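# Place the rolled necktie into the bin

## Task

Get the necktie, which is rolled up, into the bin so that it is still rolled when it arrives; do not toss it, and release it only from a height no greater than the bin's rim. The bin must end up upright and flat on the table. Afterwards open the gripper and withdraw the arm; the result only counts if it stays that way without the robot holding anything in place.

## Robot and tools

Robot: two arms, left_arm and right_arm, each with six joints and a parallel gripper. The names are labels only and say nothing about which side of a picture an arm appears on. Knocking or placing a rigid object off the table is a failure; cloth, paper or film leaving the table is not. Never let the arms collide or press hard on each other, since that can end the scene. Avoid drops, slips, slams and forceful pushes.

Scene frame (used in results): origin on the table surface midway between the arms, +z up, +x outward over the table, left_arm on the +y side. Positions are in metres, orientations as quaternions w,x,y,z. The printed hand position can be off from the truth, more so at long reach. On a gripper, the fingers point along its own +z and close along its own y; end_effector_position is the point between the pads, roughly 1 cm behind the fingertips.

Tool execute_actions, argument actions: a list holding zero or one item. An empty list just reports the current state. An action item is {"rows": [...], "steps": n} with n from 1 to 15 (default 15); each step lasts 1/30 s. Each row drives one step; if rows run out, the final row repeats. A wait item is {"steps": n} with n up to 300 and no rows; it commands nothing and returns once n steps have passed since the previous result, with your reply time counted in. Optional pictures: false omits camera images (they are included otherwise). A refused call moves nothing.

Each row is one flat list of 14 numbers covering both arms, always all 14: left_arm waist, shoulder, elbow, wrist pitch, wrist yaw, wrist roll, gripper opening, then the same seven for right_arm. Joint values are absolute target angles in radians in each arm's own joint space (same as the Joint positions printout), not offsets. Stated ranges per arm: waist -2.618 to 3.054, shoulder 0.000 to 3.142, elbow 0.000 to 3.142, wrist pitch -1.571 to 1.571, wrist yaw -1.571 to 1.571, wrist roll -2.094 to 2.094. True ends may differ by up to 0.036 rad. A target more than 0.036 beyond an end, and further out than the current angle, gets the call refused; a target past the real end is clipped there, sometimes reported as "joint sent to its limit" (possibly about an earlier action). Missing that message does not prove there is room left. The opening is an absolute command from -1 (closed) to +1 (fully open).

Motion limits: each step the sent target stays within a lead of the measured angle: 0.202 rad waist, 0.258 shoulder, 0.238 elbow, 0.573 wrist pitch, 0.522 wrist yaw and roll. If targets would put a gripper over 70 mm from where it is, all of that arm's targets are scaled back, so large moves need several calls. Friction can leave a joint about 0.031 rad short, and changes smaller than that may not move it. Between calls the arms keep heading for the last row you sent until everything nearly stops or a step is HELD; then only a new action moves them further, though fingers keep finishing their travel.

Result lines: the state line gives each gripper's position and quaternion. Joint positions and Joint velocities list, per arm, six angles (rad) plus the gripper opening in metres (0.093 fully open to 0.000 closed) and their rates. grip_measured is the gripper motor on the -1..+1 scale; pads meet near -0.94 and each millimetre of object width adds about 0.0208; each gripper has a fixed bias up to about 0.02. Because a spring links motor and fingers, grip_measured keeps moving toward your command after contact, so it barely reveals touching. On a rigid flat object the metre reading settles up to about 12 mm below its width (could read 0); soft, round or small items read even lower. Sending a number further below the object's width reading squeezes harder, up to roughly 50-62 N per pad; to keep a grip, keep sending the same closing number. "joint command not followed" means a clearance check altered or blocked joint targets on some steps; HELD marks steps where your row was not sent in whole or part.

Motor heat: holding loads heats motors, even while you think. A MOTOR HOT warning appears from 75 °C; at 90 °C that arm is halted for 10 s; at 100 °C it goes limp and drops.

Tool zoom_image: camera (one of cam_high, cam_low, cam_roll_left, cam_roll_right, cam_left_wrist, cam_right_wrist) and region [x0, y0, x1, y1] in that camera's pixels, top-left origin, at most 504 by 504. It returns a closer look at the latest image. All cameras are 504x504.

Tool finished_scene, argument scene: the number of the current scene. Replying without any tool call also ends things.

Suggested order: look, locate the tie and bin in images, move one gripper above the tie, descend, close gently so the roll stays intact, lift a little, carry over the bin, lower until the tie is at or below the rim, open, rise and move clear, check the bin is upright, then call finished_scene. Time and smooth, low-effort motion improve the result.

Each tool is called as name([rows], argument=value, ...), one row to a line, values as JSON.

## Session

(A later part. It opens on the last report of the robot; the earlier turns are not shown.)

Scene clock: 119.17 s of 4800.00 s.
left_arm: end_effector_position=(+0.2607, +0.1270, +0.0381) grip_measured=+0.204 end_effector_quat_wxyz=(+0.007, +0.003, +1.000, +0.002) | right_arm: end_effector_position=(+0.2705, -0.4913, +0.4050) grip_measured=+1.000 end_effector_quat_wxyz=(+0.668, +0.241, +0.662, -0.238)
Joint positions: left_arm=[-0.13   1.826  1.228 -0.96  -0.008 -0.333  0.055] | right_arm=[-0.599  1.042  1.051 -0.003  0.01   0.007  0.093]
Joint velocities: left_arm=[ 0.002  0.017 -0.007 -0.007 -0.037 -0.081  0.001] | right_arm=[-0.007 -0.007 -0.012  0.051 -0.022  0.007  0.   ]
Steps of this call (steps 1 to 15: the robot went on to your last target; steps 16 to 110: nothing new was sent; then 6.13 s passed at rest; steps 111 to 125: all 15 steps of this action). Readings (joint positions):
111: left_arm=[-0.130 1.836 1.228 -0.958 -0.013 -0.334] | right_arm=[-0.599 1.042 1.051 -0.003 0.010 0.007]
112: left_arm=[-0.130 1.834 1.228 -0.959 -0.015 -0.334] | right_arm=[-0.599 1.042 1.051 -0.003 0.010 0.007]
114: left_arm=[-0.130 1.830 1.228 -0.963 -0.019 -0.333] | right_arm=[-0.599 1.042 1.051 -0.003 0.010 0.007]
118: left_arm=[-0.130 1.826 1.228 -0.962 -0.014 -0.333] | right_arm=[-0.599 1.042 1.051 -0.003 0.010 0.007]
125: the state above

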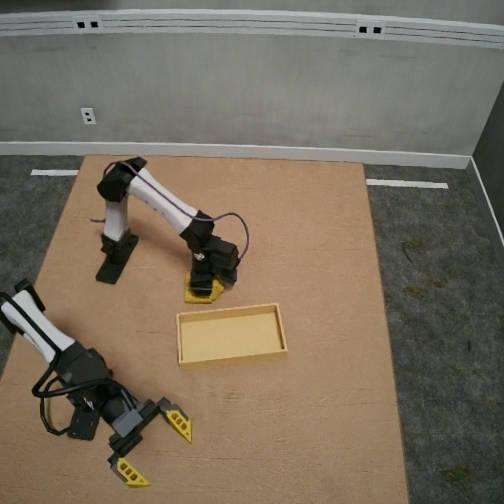

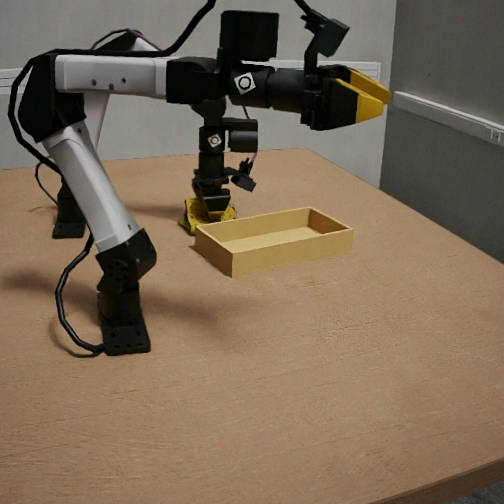

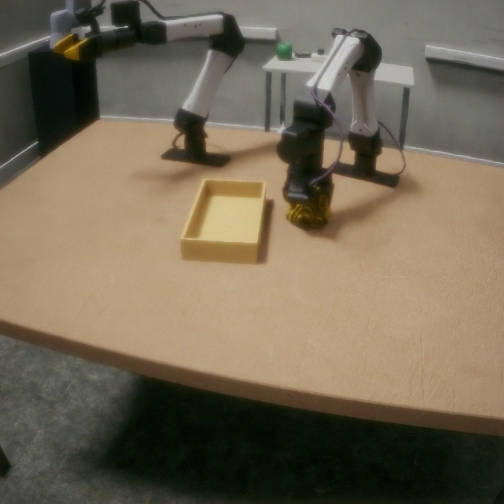

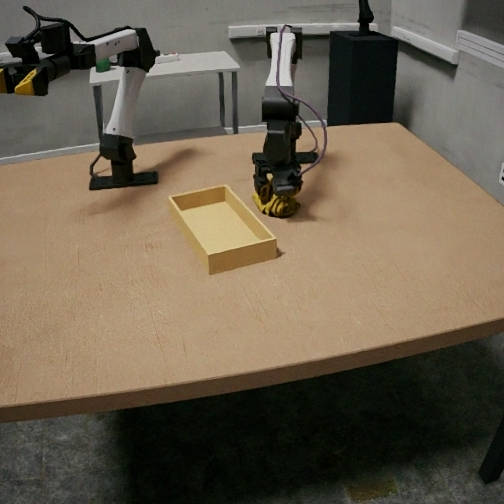

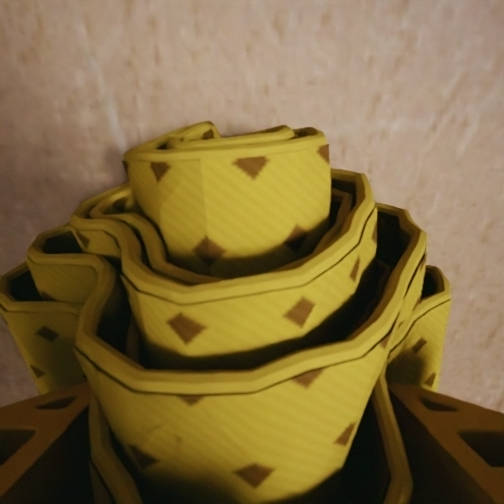

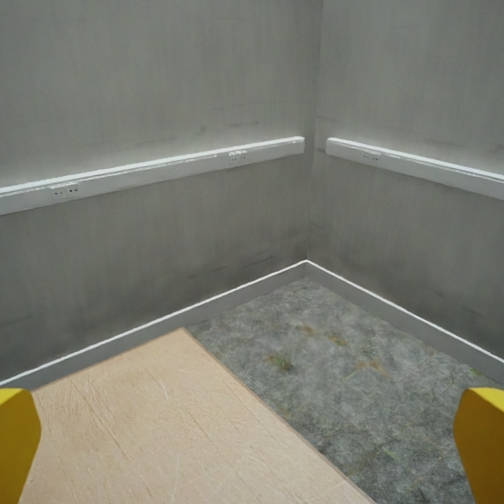

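execute_actions([
  {"rows":[[-0.13,1.84,1.22,-0.95,0,-0.33,0.1,-0.6,1.042,1.051,0,0,0,1],[-0.13,1.84,1.22,-0.95,0,-0.33,0,-0.6,1.042,1.051,0,0,0,1],[-0.13,1.84,1.22,-0.95,0,-0.33,-0.1,-0.6,1.042,1.051,0,0,0,1],[-0.13,1.84,1.22,-0.95,0,-0.33,-0.2,-0.6,1.042,1.051,0,0,0,1],[-0.13,1.84,1.22,-0.95,0,-0.33,-0.3,-0.6,1.042,1.051,0,0,0,1],[-0.13,1.84,1.22,-0.95,0,-0.33,-0.4,-0.6,1.042,1.051,0,0,0,1]],"steps":15},
], pictures=false)

execute_actions([
  {"rows":[[-0.13,1.82,1.25,-0.98,0,-0.33,-0.4,-0.6,1.042,1.051,0,0,0,1],[-0.13,1.815,1.27,-1.0,0,-0.33,-0.4,-0.6,1.042,1.051,0,0,0,1],[-0.13,1.81,1.29,-1.03,0,-0.33,-0.4,-0.6,1.042,1.051,0,0,0,1],[-0.13,1.80,1.31,-1.06,0,-0.33,-0.4,-0.6,1.042,1.051,0,0,0,1],[-0.13,1.79,1.33,-1.09,0,-0.33,-0.4,-0.6,1.042,1.051,0,0,0,1],[-0.13,1.785,1.35,-1.12,0,-0.33,-0.4,-0.6,1.042,1.051,0,0,0,1],[-0.13,1.78,1.37,-1.15,0,-0.33,-0.4,-0.6,1.042,1.051,0,0,0,1],[-0.13,1.775,1.39,-1.18,0,-0.33,-0.4,-0.6,1.042,1.051,0,0,0,1]],"steps":15},
])

zoom_image(camera="cam_roll_left", region=[240,130,380,250])

Scene clock: 135.67 s of 4800.00 s.
left_arm: end_effector_position=(+0.2607, +0.1249, +0.0406) grip_measured=-0.392 end_effector_quat_wxyz=(+0.009, +0.003, +1.000, -0.005) | right_arm: end_effector_position=(+0.2705, -0.4913, +0.4050) grip_measured=+1.000 end_effector_quat_wxyz=(+0.668, +0.241, +0.662, -0.238)
Joint positions: left_arm=[-0.13   1.818  1.228 -0.96   0.004 -0.333  0.026] | right_arm=[-0.599  1.042  1.051 -0.003  0.01   0.007  0.093]
Joint velocities: left_arm=[-0.002 -0.002 -0.002  0.007 -0.022 -0.022 -0.   ] | right_arm=[ 0.002 -0.012  0.012 -0.022  0.022  0.051  0.   ]
Steps of this call (steps 1 to 15: the robot went on to your last target; steps 16 to 110: nothing new was sent; then 12.33 s passed at rest; steps 111 to 125: all 15 steps of this action). Readings (joint positions):
111: left_arm=[-0.130 1.826 1.228 -0.960 -0.008 -0.333] | right_arm=[-0.599 1.042 1.051 -0.003 0.010 0.007]
112: left_arm=[-0.130 1.826 1.228 -0.960 -0.006 -0.333] | right_arm=[-0.599 1.042 1.051 -0.003 0.010 0.007]
114: left_arm=[-0.130 1.825 1.228 -0.960 -0.001 -0.333] | right_arm=[-0.599 1.042 1.051 -0.003 0.010 0.007]
118: left_arm=[-0.130 1.818 1.228 -0.960 0.004 -0.333] | right_arm=[-0.599 1.042 1.051 -0.003 0.010 0.007]
125: the state above

Scene clock: 136.17 s of 4800.00 s.
left_arm: end_effector_position=(+0.2619, +0.1244, +0.0861) grip_measured=-0.394 end_effector_quat_wxyz=(+0.006, +0.003, +1.000, -0.004) | right_arm: end_effector_position=(+0.2705, -0.4913, +0.4050) grip_measured=+1.000 end_effector_quat_wxyz=(+0.668, +0.241, +0.662, -0.238)
Joint positions: left_arm=[-0.13   1.784  1.372 -1.145  0.004 -0.333  0.026] | right_arm=[-0.599  1.042  1.051 -0.003  0.01   0.007  0.093]
Joint velocities: left_arm=[ 0.017  0.007  0.002 -0.168  0.007  0.022  0.   ] | right_arm=[-0.002 -0.017 -0.012 -0.022  0.022 -0.022  0.   ]
Steps of this call (steps 1 to 15: all 15 steps of this action). Readings (joint positions):
1: left_arm=[-0.130 1.817 1.231 -0.964 0.004 -0.333] | right_arm=[-0.599 1.042 1.051 -0.003 0.010 0.007]
2: left_arm=[-0.130 1.817 1.238 -0.972 0.004 -0.333] | right_arm=[-0.599 1.042 1.051 -0.003 0.010 0.007]
4: left_arm=[-0.130 1.817 1.262 -0.997 0.004 -0.333] | right_arm=[-0.599 1.042 1.051 -0.003 0.010 0.007]
8: left_arm=[-0.130 1.809 1.328 -1.075 0.004 -0.333] | right_arm=[-0.599 1.042 1.051 -0.003 0.010 0.007]
15: the state above

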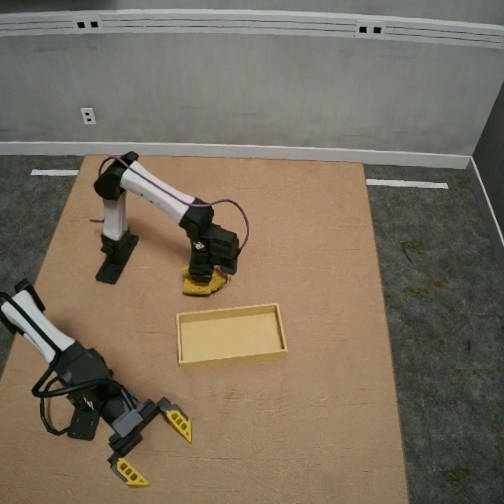

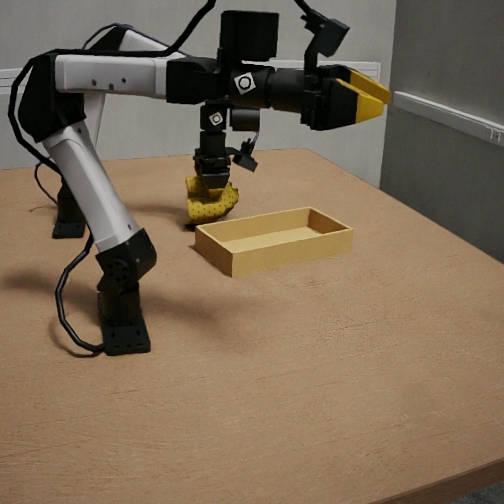

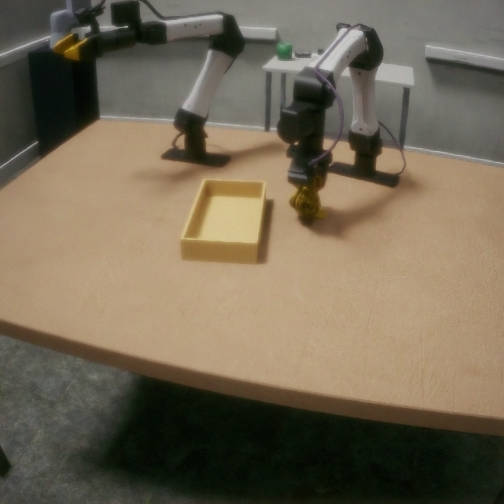

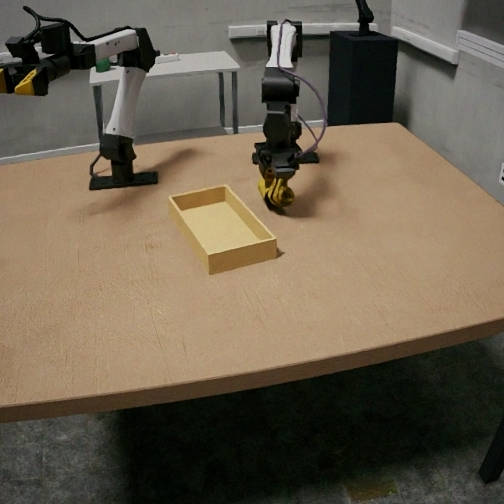

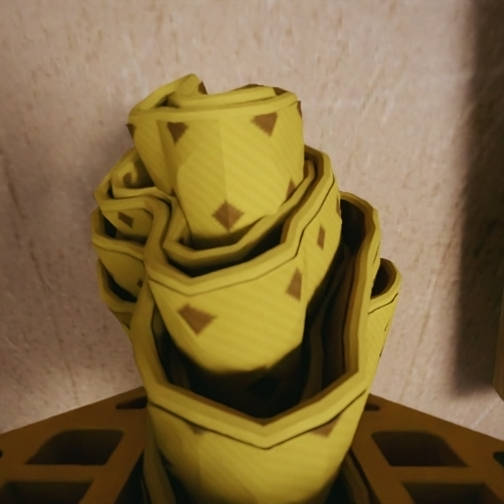

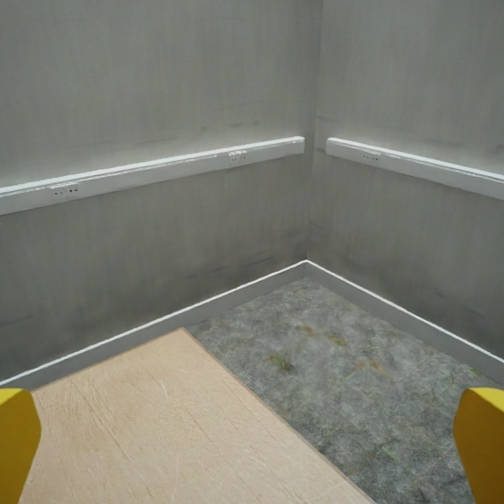

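Region (240, 130, 380, 250) of cam_roll_left's 504x504 image, scaled by 3.600, with more detail than that image has; it fills the top 432 rows of this view, and the rest is white.

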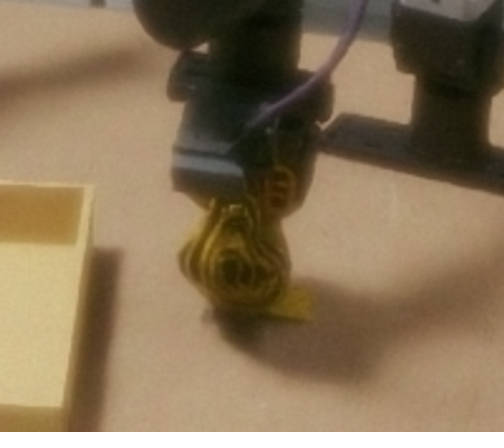

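execute_actions([
  {"rows":[[-0.13,1.78,1.42,-1.2,0,-0.33,-0.42,-0.6,1.042,1.051,0,0,0,1],[-0.13,1.78,1.45,-1.23,0,-0.33,-0.42,-0.6,1.042,1.051,0,0,0,1],[-0.13,1.78,1.48,-1.26,0,-0.33,-0.42,-0.6,1.042,1.051,0,0,0,1],[-0.13,1.78,1.51,-1.29,0,-0.33,-0.42,-0.6,1.042,1.051,0,0,0,1],[-0.13,1.78,1.54,-1.32,0,-0.33,-0.42,-0.6,1.042,1.051,0,0,0,1],[-0.13,1.78,1.57,-1.35,0,-0.33,-0.42,-0.6,1.042,1.051,0,0,0,1],[-0.13,1.78,1.6,-1.38,0,-0.33,-0.42,-0.6,1.042,1.051,0,0,0,1],[-0.13,1.78,1.63,-1.41,0,-0.33,-0.42,-0.6,1.042,1.051,0,0,0,1],[-0.13,1.78,1.66,-1.44,0,-0.33,-0.42,-0.6,1.042,1.051,0,0,0,1],[-0.13,1.78,1.69,-1.47,0,-0.33,-0.42,-0.6,1.042,1.051,0,0,0,1],[-0.13,1.78,1.72,-1.5,0,-0.33,-0.42,-0.6,1.042,1.051,0,0,0,1]],"steps":15},
])

zoom_image(camera="cam_roll_left", region=[220,90,400,270])

Scene clock: 148.93 s of 4800.00 s.
left_arm: end_effector_position=(+0.2725, +0.1207, +0.1706) grip_measured=-0.413 end_effector_quat_wxyz=(+0.028, +0.003, +1.000, -0.012) | right_arm: end_effector_position=(+0.2705, -0.4913, +0.4050) grip_measured=+1.000 end_effector_quat_wxyz=(+0.668, +0.241, +0.662, -0.238)
Joint positions: left_arm=[-0.13   1.781  1.704 -1.432  0.004 -0.333  0.025] | right_arm=[-0.599  1.042  1.051 -0.003  0.01   0.007  0.093]
Joint velocities: left_arm=[-0.022 -0.017  0.032 -0.3   -0.095  0.037  0.   ] | right_arm=[ 0.012  0.017  0.007 -0.037  0.051 -0.066  0.   ]
Steps of this call (steps 1 to 30: the robot went on to your last target; steps 31 to 120: nothing new was sent; then 8.27 s passed at rest; steps 121 to 135: all 15 steps of this action). Readings (joint positions):
121: left_arm=[-0.130 1.784 1.375 -1.173 0.004 -0.333] | right_arm=[-0.599 1.042 1.051 -0.003 0.010 0.007]
122: left_arm=[-0.130 1.784 1.384 -1.183 0.004 -0.333] | right_arm=[-0.599 1.042 1.051 -0.003 0.010 0.007]
124: left_arm=[-0.130 1.784 1.426 -1.218 0.004 -0.333] | right_arm=[-0.599 1.042 1.051 -0.003 0.010 0.007]
128: left_arm=[-0.130 1.784 1.554 -1.297 0.004 -0.333] | right_arm=[-0.599 1.042 1.051 -0.003 0.010 0.007]
135: the state above

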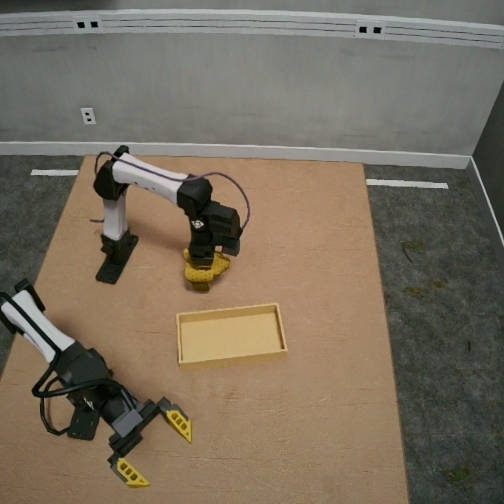

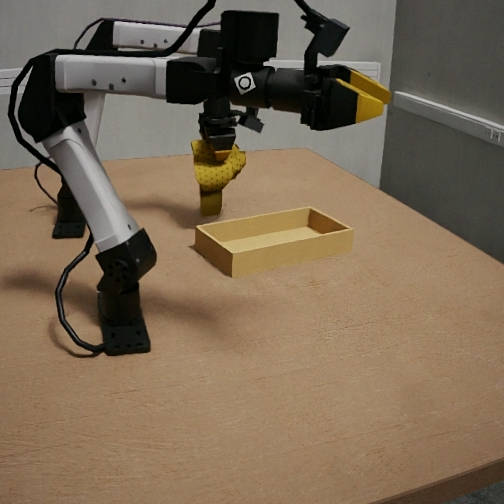

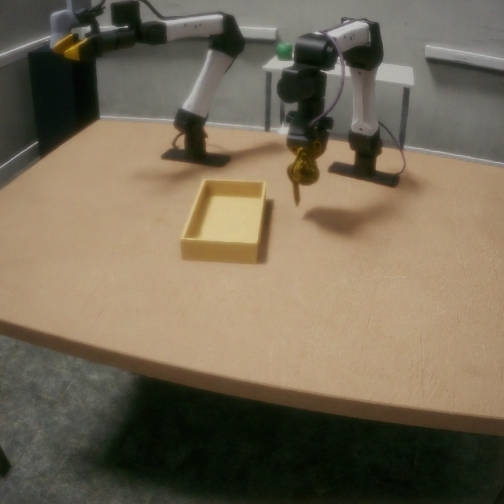

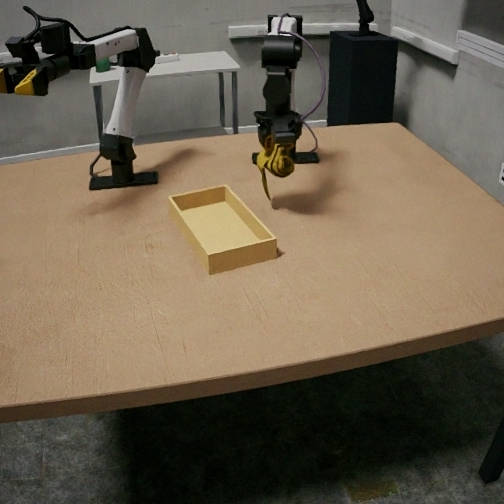

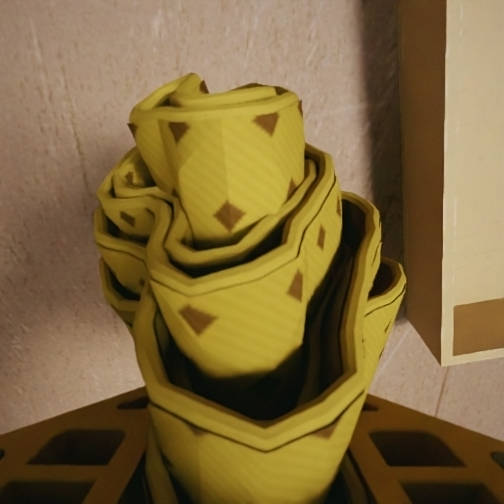

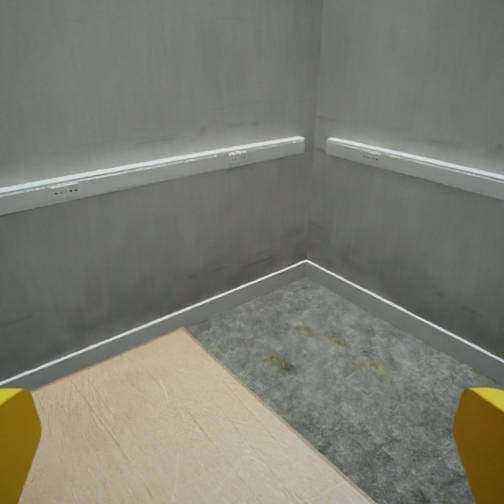

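Region (220, 90, 400, 270) of cam_roll_left's 504x504 image, scaled by 2.800, with more detail than that image has.

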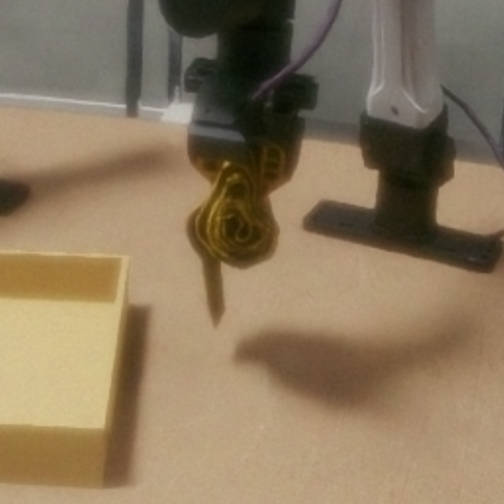

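execute_actions([
  {"rows":[[-0.14,1.79,1.75,-1.49,0,-0.29,-0.42,-0.6,1.042,1.051,0,0,0,1],[-0.15,1.79,1.77,-1.48,0,-0.25,-0.42,-0.6,1.042,1.051,0,0,0,1],[-0.16,1.8,1.79,-1.47,0,-0.21,-0.42,-0.6,1.042,1.051,0,0,0,1],[-0.17,1.8,1.81,-1.46,0,-0.17,-0.42,-0.6,1.042,1.051,0,0,0,1],[-0.18,1.81,1.83,-1.45,0,-0.13,-0.42,-0.6,1.042,1.051,0,0,0,1],[-0.19,1.82,1.85,-1.44,0,-0.09,-0.42,-0.6,1.042,1.051,0,0,0,1],[-0.2,1.83,1.87,-1.43,0,-0.05,-0.42,-0.6,1.042,1.051,0,0,0,1],[-0.21,1.84,1.88,-1.42,0,-0.01,-0.42,-0.6,1.042,1.051,0,0,0,1],[-0.22,1.85,1.89,-1.41,0,0.03,-0.42,-0.6,1.042,1.051,0,0,0,1],[-0.23,1.86,1.9,-1.4,0,0.07,-0.42,-0.6,1.042,1.051,0,0,0,1],[-0.245,1.87,1.91,-1.39,0,0.11,-0.42,-0.6,1.042,1.051,0,0,0,1],[-0.26,1.88,1.92,-1.38,0,0.15,-0.42,-0.6,1.042,1.051,0,0,0,1],[-0.275,1.89,1.93,-1.37,0,0.19,-0.42,-0.6,1.042,1.051,0,0,0,1],[-0.29,1.9,1.94,-1.36,0,0.23,-0.42,-0.6,1.042,1.051,0,0,0,1],[-0.305,1.91,1.95,-1.35,0,0.27,-0.42,-0.6,1.042,1.051,0,0,0,1]],"steps":15},
], pictures=false)

execute_actions([
  {"rows":[[-0.32,1.92,1.96,-1.345,0,0.32,-0.42,-0.6,1.042,1.051,0,0,0,1],[-0.335,1.93,1.97,-1.34,0,0.37,-0.42,-0.6,1.042,1.051,0,0,0,1],[-0.35,1.94,1.98,-1.335,0,0.42,-0.42,-0.6,1.042,1.051,0,0,0,1],[-0.365,1.95,1.99,-1.33,0,0.47,-0.42,-0.6,1.042,1.051,0,0,0,1],[-0.38,1.96,2.0,-1.325,0,0.52,-0.42,-0.6,1.042,1.051,0,0,0,1],[-0.395,1.97,2.01,-1.32,0,0.57,-0.42,-0.6,1.042,1.051,0,0,0,1],[-0.41,1.98,2.02,-1.315,0,0.62,-0.42,-0.6,1.042,1.051,0,0,0,1],[-0.425,1.99,2.03,-1.31,0,0.67,-0.42,-0.6,1.042,1.051,0,0,0,1],[-0.44,2.0,2.04,-1.305,0,0.72,-0.42,-0.6,1.042,1.051,0,0,0,1],[-0.45,2.0,2.05,-1.3,0,0.77,-0.42,-0.6,1.042,1.051,0,0,0,1],[-0.45,2.0,2.05,-1.3,0,0.82,-0.42,-0.6,1.042,1.051,0,0,0,1]],"steps":15},
], pictures=false)

execute_actions([
  {"steps":15},
])

Scene clock: 179.37 s of 4800.00 s.
left_arm: end_effector_position=(+0.3001, +0.0539, +0.1992) grip_measured=-0.413 end_effector_quat_wxyz=(+0.105, +0.283, +0.953, -0.022) | right_arm: end_effector_position=(+0.2705, -0.4913, +0.4050) grip_measured=+1.000 end_effector_quat_wxyz=(+0.668, +0.241, +0.662, -0.238)
Joint positions: left_arm=[-0.268  1.868  1.91  -1.399  0.003  0.1    0.025] | right_arm=[-0.599  1.042  1.051 -0.003  0.01   0.007  0.093]
Joint velocities: left_arm=[-0.413  0.398  0.271  0.286  0.095  1.077 -0.   ] | right_arm=[ 0.017  0.007 -0.007  0.051 -0.081  0.051  0.   ]
Steps of this call (steps 1 to 30: the robot went on to your last target; steps 31 to 280: nothing new was sent; then 20.60 s passed at rest; steps 281 to 295: all 15 steps of this action). Readings (joint positions):
281: left_arm=[-0.130 1.781 1.707 -1.490 0.004 -0.328] | right_arm=[-0.599 1.042 1.051 -0.003 0.010 0.007]
282: left_arm=[-0.131 1.781 1.714 -1.491 0.004 -0.316] | right_arm=[-0.599 1.042 1.051 -0.003 0.010 0.007]
284: left_arm=[-0.141 1.784 1.745 -1.490 0.003 -0.276] | right_arm=[-0.599 1.042 1.051 -0.003 0.010 0.007]
288: left_arm=[-0.183 1.799 1.831 -1.466 0.003 -0.158] | right_arm=[-0.599 1.042 1.051 -0.003 0.010 0.007]
295: the state above

Scene clock: 179.87 s of 4800.00 s.
left_arm: end_effector_position=(+0.2989, -0.0367, +0.1918) grip_measured=-0.413 end_effector_quat_wxyz=(+0.146, +0.635, +0.759, +0.003) | right_arm: end_effector_position=(+0.2705, -0.4913, +0.4050) grip_measured=+1.000 end_effector_quat_wxyz=(+0.668, +0.241, +0.662, -0.238)
Joint positions: left_arm=[-0.454  1.986  2.023 -1.313  0.003  0.73   0.025] | right_arm=[-0.599  1.042  1.051 -0.003  0.01   0.007  0.093]
Joint velocities: left_arm=[-0.007 -0.002  0.022 -0.037  0.007  0.549  0.   ] | right_arm=[ 0.012  0.002 -0.002 -0.007  0.022 -0.007  0.   ]
Steps of this call (steps 1 to 15: all 15 steps of this action). Readings (joint positions):
1: left_arm=[-0.284 1.882 1.919 -1.390 0.003 0.140] | right_arm=[-0.599 1.042 1.051 -0.003 0.010 0.007]
2: left_arm=[-0.299 1.894 1.928 -1.382 0.003 0.182] | right_arm=[-0.599 1.042 1.051 -0.003 0.010 0.007]
4: left_arm=[-0.331 1.918 1.946 -1.367 0.003 0.271] | right_arm=[-0.599 1.042 1.051 -0.003 0.010 0.007]
8: left_arm=[-0.392 1.958 1.986 -1.343 0.003 0.459] | right_arm=[-0.599 1.042 1.051 -0.003 0.010 0.007]
15: the state above

Scene clock: 180.37 s of 4800.00 s.
left_arm: end_effector_position=(+0.2996, -0.0370, +0.1925) grip_measured=-0.413 end_effector_quat_wxyz=(+0.148, +0.665, +0.732, +0.009) | right_arm: end_effector_position=(+0.2705, -0.4913, +0.4050) grip_measured=+1.000 end_effector_quat_wxyz=(+0.668, +0.241, +0.662, -0.238)
Joint positions: left_arm=[-0.453  1.986  2.024 -1.312  0.003  0.812  0.025] | right_arm=[-0.599  1.042  1.051 -0.003  0.01   0.007  0.093]
Joint velocities: left_arm=[-0.012  0.007  0.007 -0.022 -0.022  0.037 -0.001] | right_arm=[-0.007 -0.002  0.022  0.051  0.037 -0.037  0.   ]
Steps of this call (steps 1 to 15: the robot went on to your last target). Readings (joint positions):
1: left_arm=[-0.453 1.986 2.024 -1.313 0.003 0.747] | right_arm=[-0.599 1.042 1.051 -0.003 0.010 0.007]
2: left_arm=[-0.453 1.986 2.024 -1.313 0.003 0.761] | right_arm=[-0.599 1.042 1.051 -0.003 0.010 0.007]
4: left_arm=[-0.453 1.986 2.024 -1.312 0.003 0.780] | right_arm=[-0.599 1.042 1.051 -0.003 0.010 0.007]
8: left_arm=[-0.453 1.986 2.024 -1.312 0.003 0.801] | right_arm=[-0.599 1.042 1.051 -0.003 0.010 0.007]
15: the state above

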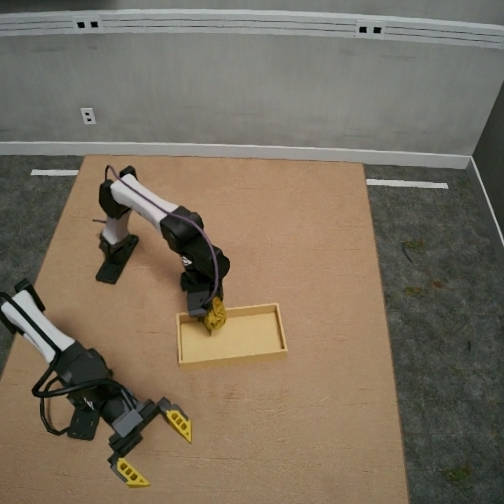

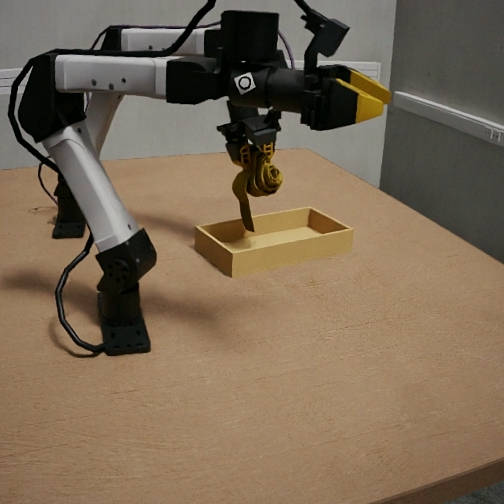

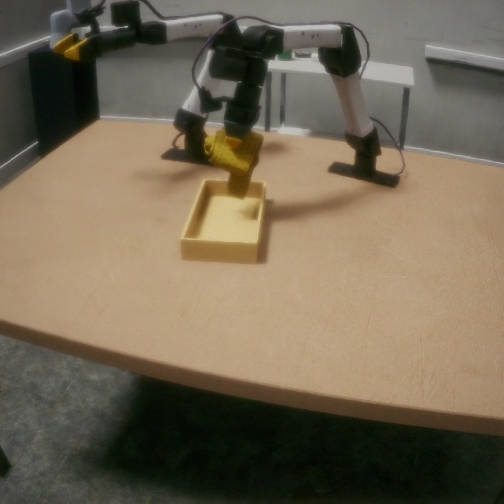

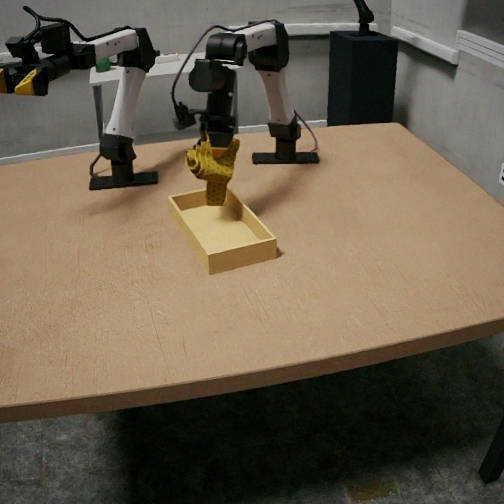

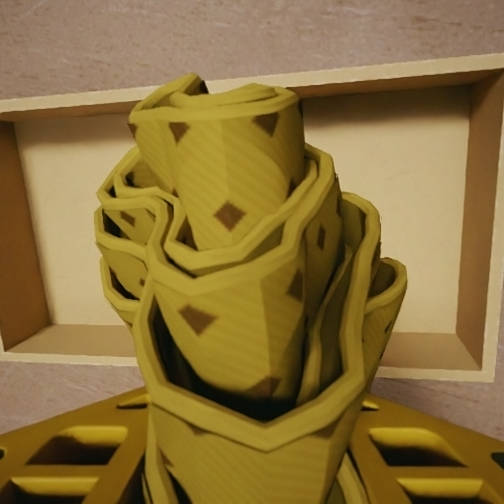

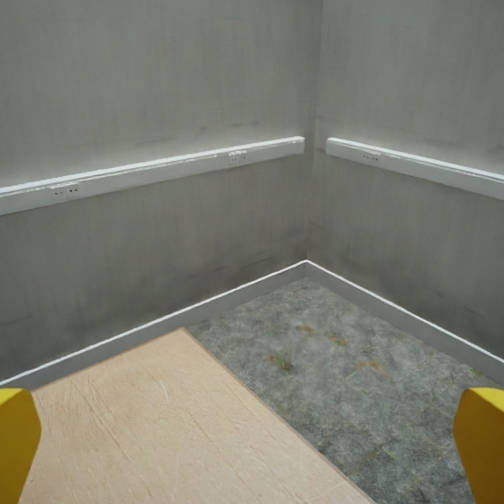

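execute_actions([
  {"rows":[[-0.445,2.02,2.07,-1.32,0,0.83,-0.42,-0.6,1.042,1.051,0,0,0,1],[-0.44,2.045,2.095,-1.33,0,0.83,-0.42,-0.6,1.042,1.051,0,0,0,1],[-0.43,2.07,2.12,-1.34,0,0.84,-0.42,-0.6,1.042,1.051,0,0,0,1],[-0.425,2.095,2.145,-1.35,0,0.85,-0.42,-0.6,1.042,1.051,0,0,0,1],[-0.415,2.12,2.17,-1.36,0,0.85,-0.42,-0.6,1.042,1.051,0,0,0,1],[-0.41,2.145,2.195,-1.37,0,0.86,-0.42,-0.6,1.042,1.051,0,0,0,1],[-0.40,2.17,2.22,-1.38,0,0.86,-0.42,-0.6,1.042,1.051,0,0,0,1],[-0.395,2.195,2.245,-1.39,0,0.87,-0.42,-0.6,1.042,1.051,0,0,0,1],[-0.39,2.22,2.27,-1.40,0,0.88,-0.42,-0.6,1.042,1.051,0,0,0,1],[-0.385,2.245,2.295,-1.41,0,0.88,-0.42,-0.6,1.042,1.051,0,0,0,1],[-0.38,2.265,2.32,-1.42,0,0.89,-0.42,-0.6,1.042,1.051,0,0,0,1]],"steps":15},
], pictures=false)

execute_actions([
  {"steps":12},
])

zoom_image(camera="cam_low", region=[170,110,370,290])

Scene clock: 194.43 s of 4800.00 s.
left_arm: end_effector_position=(+0.3528, -0.0343, +0.1444) grip_measured=-0.413 end_effector_quat_wxyz=(+0.102, +0.665, +0.740, +0.013) | right_arm: end_effector_position=(+0.2705, -0.4913, +0.4050) grip_measured=+1.000 end_effector_quat_wxyz=(+0.668, +0.241, +0.662, -0.238)
Joint positions: left_arm=[-0.381  2.263  2.284 -1.386  0.003  0.874  0.025] | right_arm=[-0.599  1.042  1.051 -0.003  0.01   0.007  0.093]
Joint velocities: left_arm=[ 0.007  0.164 -0.002 -0.198 -0.051  0.125 -0.001] | right_arm=[-0.012 -0.002  0.022 -0.037  0.007 -0.051  0.   ]
Steps of this call (steps 1 to 15: the robot went on to your last target; steps 16 to 210: nothing new was sent; then 6.57 s passed at rest; steps 211 to 225: all 15 steps of this action). Readings (joint positions):
211: left_arm=[-0.453 1.988 2.028 -1.314 0.003 0.816] | right_arm=[-0.599 1.042 1.051 -0.003 0.010 0.007]
212: left_arm=[-0.453 1.995 2.040 -1.320 0.003 0.818] | right_arm=[-0.599 1.042 1.051 -0.003 0.010 0.007]
214: left_arm=[-0.448 2.025 2.084 -1.332 0.003 0.826] | right_arm=[-0.599 1.042 1.051 -0.003 0.010 0.007]
218: left_arm=[-0.420 2.120 2.185 -1.348 0.003 0.843] | right_arm=[-0.599 1.042 1.051 -0.003 0.010 0.007]
225: the state above

Scene clock: 194.83 s of 4800.00 s.
left_arm: end_effector_position=(+0.3499, -0.0324, +0.1443) grip_measured=-0.413 end_effector_quat_wxyz=(+0.093, +0.669, +0.737, +0.012) | right_arm: end_effector_position=(+0.2705, -0.4913, +0.4050) grip_measured=+1.000 end_effector_quat_wxyz=(+0.668, +0.241, +0.662, -0.238)
Joint positions: left_arm=[-0.381  2.268  2.295 -1.409  0.003  0.884  0.025] | right_arm=[-0.599  1.042  1.051 -0.003  0.01   0.007  0.093]
Joint velocities: left_arm=[ 0.017 -0.012 -0.007  0.007 -0.022  0.037  0.   ] | right_arm=[ 0.002 -0.007  0.007 -0.022 -0.007 -0.022  0.   ]
Steps of this call (steps 1 to 12: the robot went on to your last target). Readings (joint positions):
1: left_arm=[-0.381 2.267 2.284 -1.392 0.003 0.876] | right_arm=[-0.599 1.042 1.051 -0.003 0.010 0.007]
2: left_arm=[-0.381 2.268 2.284 -1.397 0.003 0.878] | right_arm=[-0.599 1.042 1.051 -0.003 0.010 0.007]
4: left_arm=[-0.381 2.268 2.288 -1.405 0.003 0.880] | right_arm=[-0.599 1.042 1.051 -0.003 0.010 0.007]
8: left_arm=[-0.381 2.268 2.295 -1.408 0.003 0.883] | right_arm=[-0.599 1.042 1.051 -0.003 0.010 0.007]
12: the state above

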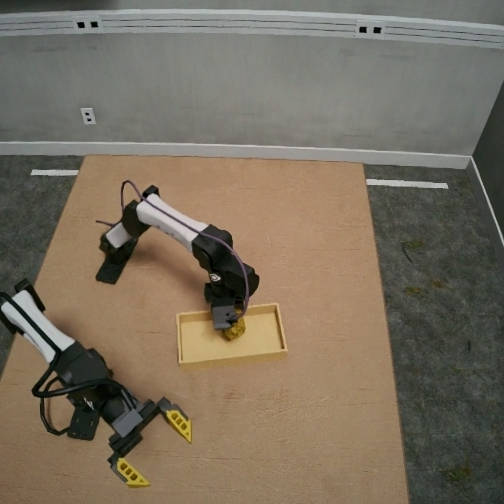

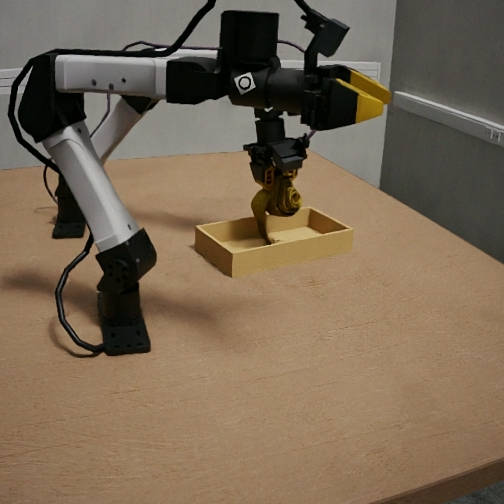

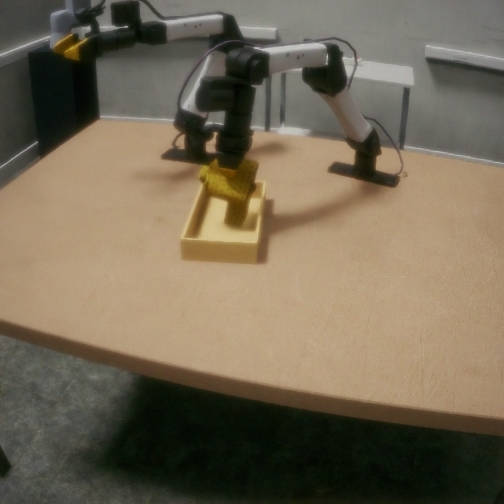

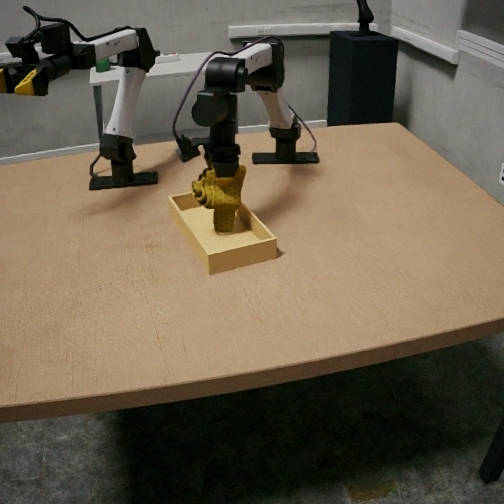

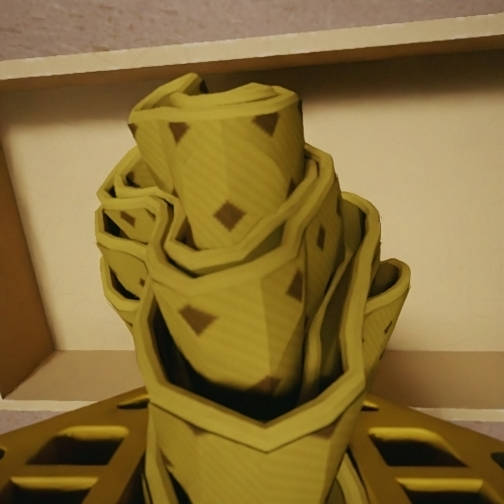

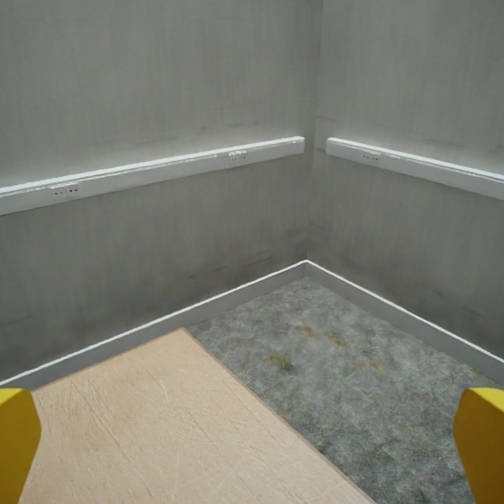

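Region (170, 110, 370, 290) of cam_low's 504x504 image, scaled by 2.520, with more detail than that image has; it fills the top 454 rows of this view, and the rest is white.

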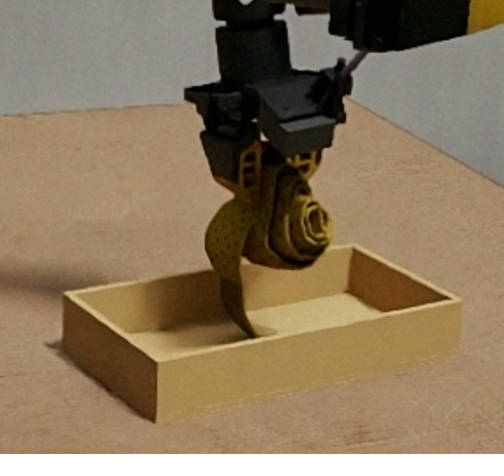

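execute_actions([
  {"rows":[[-0.385,2.26,2.27,-1.395,0,0.88,-0.42,-0.6,1.042,1.051,0,0,0,1],[-0.39,2.255,2.245,-1.38,0,0.88,-0.42,-0.6,1.042,1.051,0,0,0,1],[-0.394,2.25,2.22,-1.365,0,0.87,-0.42,-0.6,1.042,1.051,0,0,0,1],[-0.398,2.245,2.195,-1.35,0,0.87,-0.42,-0.6,1.042,1.051,0,0,0,1],[-0.402,2.24,2.17,-1.335,0,0.86,-0.42,-0.6,1.042,1.051,0,0,0,1],[-0.406,2.235,2.145,-1.32,0,0.86,-0.42,-0.6,1.042,1.051,0,0,0,1],[-0.41,2.23,2.12,-1.31,0,0.85,-0.42,-0.6,1.042,1.051,0,0,0,1],[-0.414,2.225,2.095,-1.3,0,0.85,-0.42,-0.6,1.042,1.051,0,0,0,1],[-0.418,2.22,2.07,-1.29,0,0.84,-0.42,-0.6,1.042,1.051,0,0,0,1],[-0.422,2.215,2.045,-1.275,0,0.84,-0.42,-0.6,1.042,1.051,0,0,0,1],[-0.426,2.21,2.02,-1.26,0,0.835,-0.42,-0.6,1.042,1.051,0,0,0,1],[-0.43,2.2,1.99,-1.245,0,0.83,-0.42,-0.6,1.042,1.051,0,0,0,1]],"steps":15},
], pictures=false)

execute_actions([
  {"steps":12},
])

zoom_image(camera="cam_roll_left", region=[160,130,300,270])

zoom_image(camera="cam_low", region=[170,110,370,290])

Scene clock: 212.60 s of 4800.00 s.
left_arm: end_effector_position=(+0.3147, -0.0332, +0.0853) grip_measured=-0.413 end_effector_quat_wxyz=(+0.032, +0.674, +0.738, +0.002) | right_arm: end_effector_position=(+0.2705, -0.4913, +0.4050) grip_measured=+1.000 end_effector_quat_wxyz=(+0.668, +0.241, +0.662, -0.238)
Joint positions: left_arm=[-0.426  2.232  2.013 -1.288  0.003  0.844  0.025] | right_arm=[-0.599  1.042  1.051 -0.003  0.01   0.007  0.093]
Joint velocities: left_arm=[-0.076 -0.027 -0.198  0.11  -0.081 -0.037  0.001] | right_arm=[ 0.022 -0.002 -0.007  0.007  0.037 -0.007  0.   ]
Steps of this call (steps 1 to 30: the robot went on to your last target; steps 31 to 120: nothing new was sent; then 13.27 s passed at rest; steps 121 to 135: all 15 steps of this action). Readings (joint positions):
121: left_arm=[-0.381 2.268 2.295 -1.411 0.003 0.885] | right_arm=[-0.599 1.042 1.051 -0.003 0.010 0.007]
122: left_arm=[-0.381 2.267 2.291 -1.407 0.003 0.885] | right_arm=[-0.599 1.042 1.051 -0.003 0.010 0.007]
124: left_arm=[-0.382 2.260 2.262 -1.389 0.003 0.882] | right_arm=[-0.599 1.042 1.051 -0.003 0.010 0.007]
128: left_arm=[-0.395 2.246 2.166 -1.348 0.003 0.869] | right_arm=[-0.599 1.042 1.051 -0.003 0.010 0.007]
135: the state above

Scene clock: 213.00 s of 4800.00 s.
left_arm: end_effector_position=(+0.3197, -0.0377, +0.0911) grip_measured=-0.413 end_effector_quat_wxyz=(+0.052, +0.671, +0.740, +0.004) | right_arm: end_effector_position=(+0.2705, -0.4913, +0.4050) grip_measured=+1.000 end_effector_quat_wxyz=(+0.668, +0.241, +0.662, -0.238)
Joint positions: left_arm=[-0.427  2.217  2.008 -1.257  0.003  0.836  0.025] | right_arm=[-0.599  1.042  1.051 -0.003  0.01   0.007  0.093]
Joint velocities: left_arm=[-0.012  0.002 -0.002 -0.022  0.037  0.007 -0.   ] | right_arm=[-0.017 -0.002 -0.012 -0.037 -0.051  0.007  0.   ]
Steps of this call (steps 1 to 12: the robot went on to your last target). Readings (joint positions):
1: left_arm=[-0.427 2.232 2.009 -1.284 0.003 0.843] | right_arm=[-0.599 1.042 1.051 -0.003 0.010 0.007]
2: left_arm=[-0.427 2.232 2.008 -1.281 0.003 0.841] | right_arm=[-0.599 1.042 1.051 -0.003 0.010 0.007]
4: left_arm=[-0.427 2.229 2.008 -1.271 0.003 0.839] | right_arm=[-0.599 1.042 1.051 -0.003 0.010 0.007]
8: left_arm=[-0.427 2.219 2.008 -1.261 0.003 0.837] | right_arm=[-0.599 1.042 1.051 -0.003 0.010 0.007]
12: the state above

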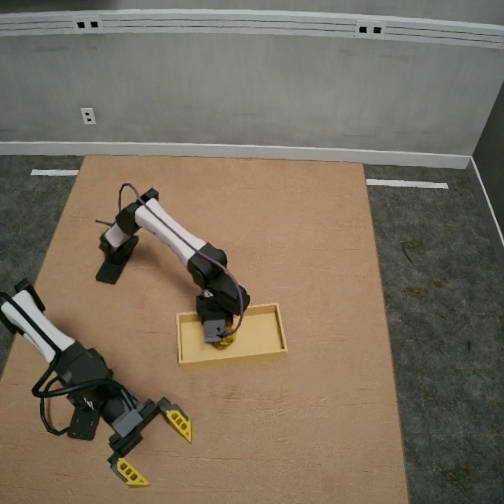

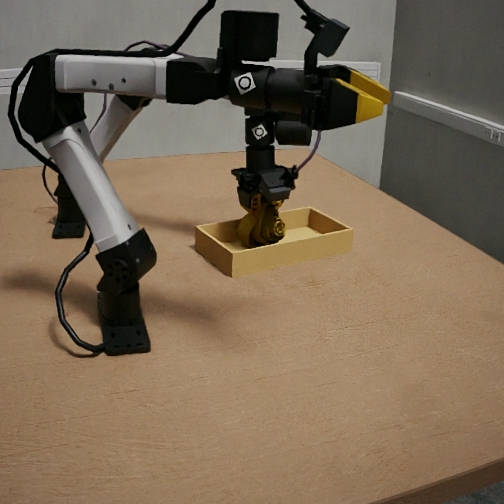

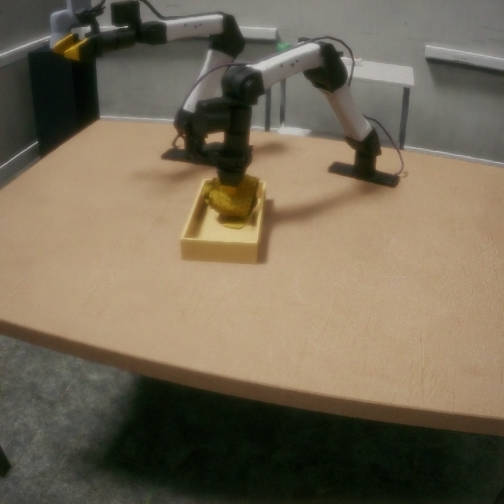

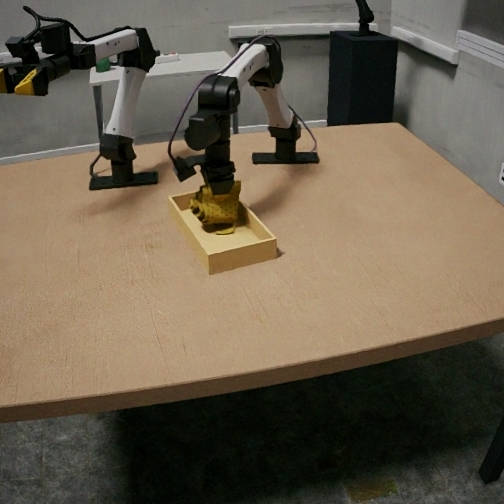

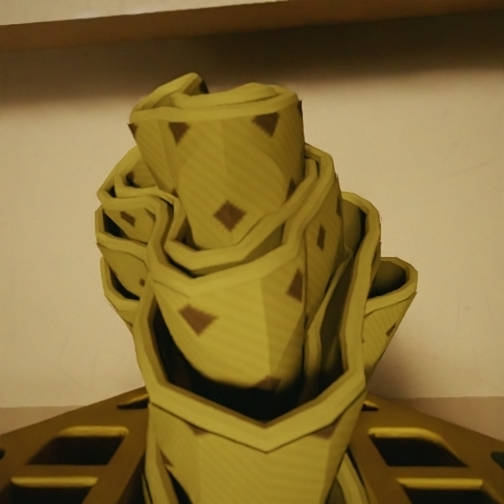

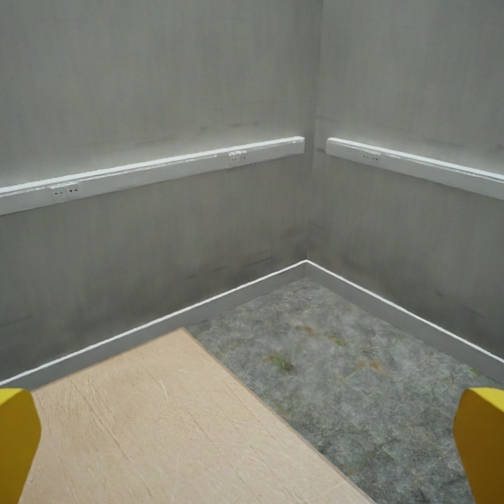

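Region (160, 130, 300, 270) of cam_roll_left's 504x504 image, scaled by 3.600, with more detail than that image has.

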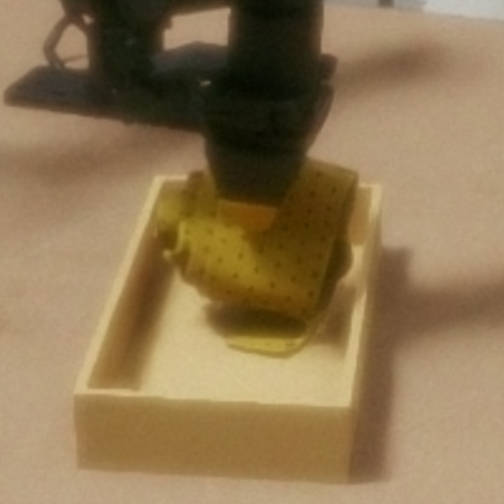

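Region (170, 110, 370, 290) of cam_low's 504x504 image, scaled by 2.520, with more detail than that image has; it fills the top 454 rows of this view, and the rest is white.

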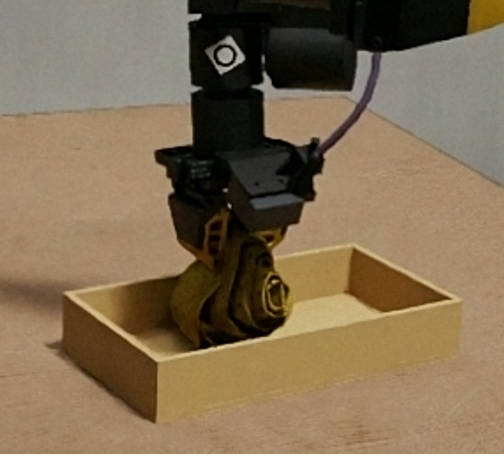

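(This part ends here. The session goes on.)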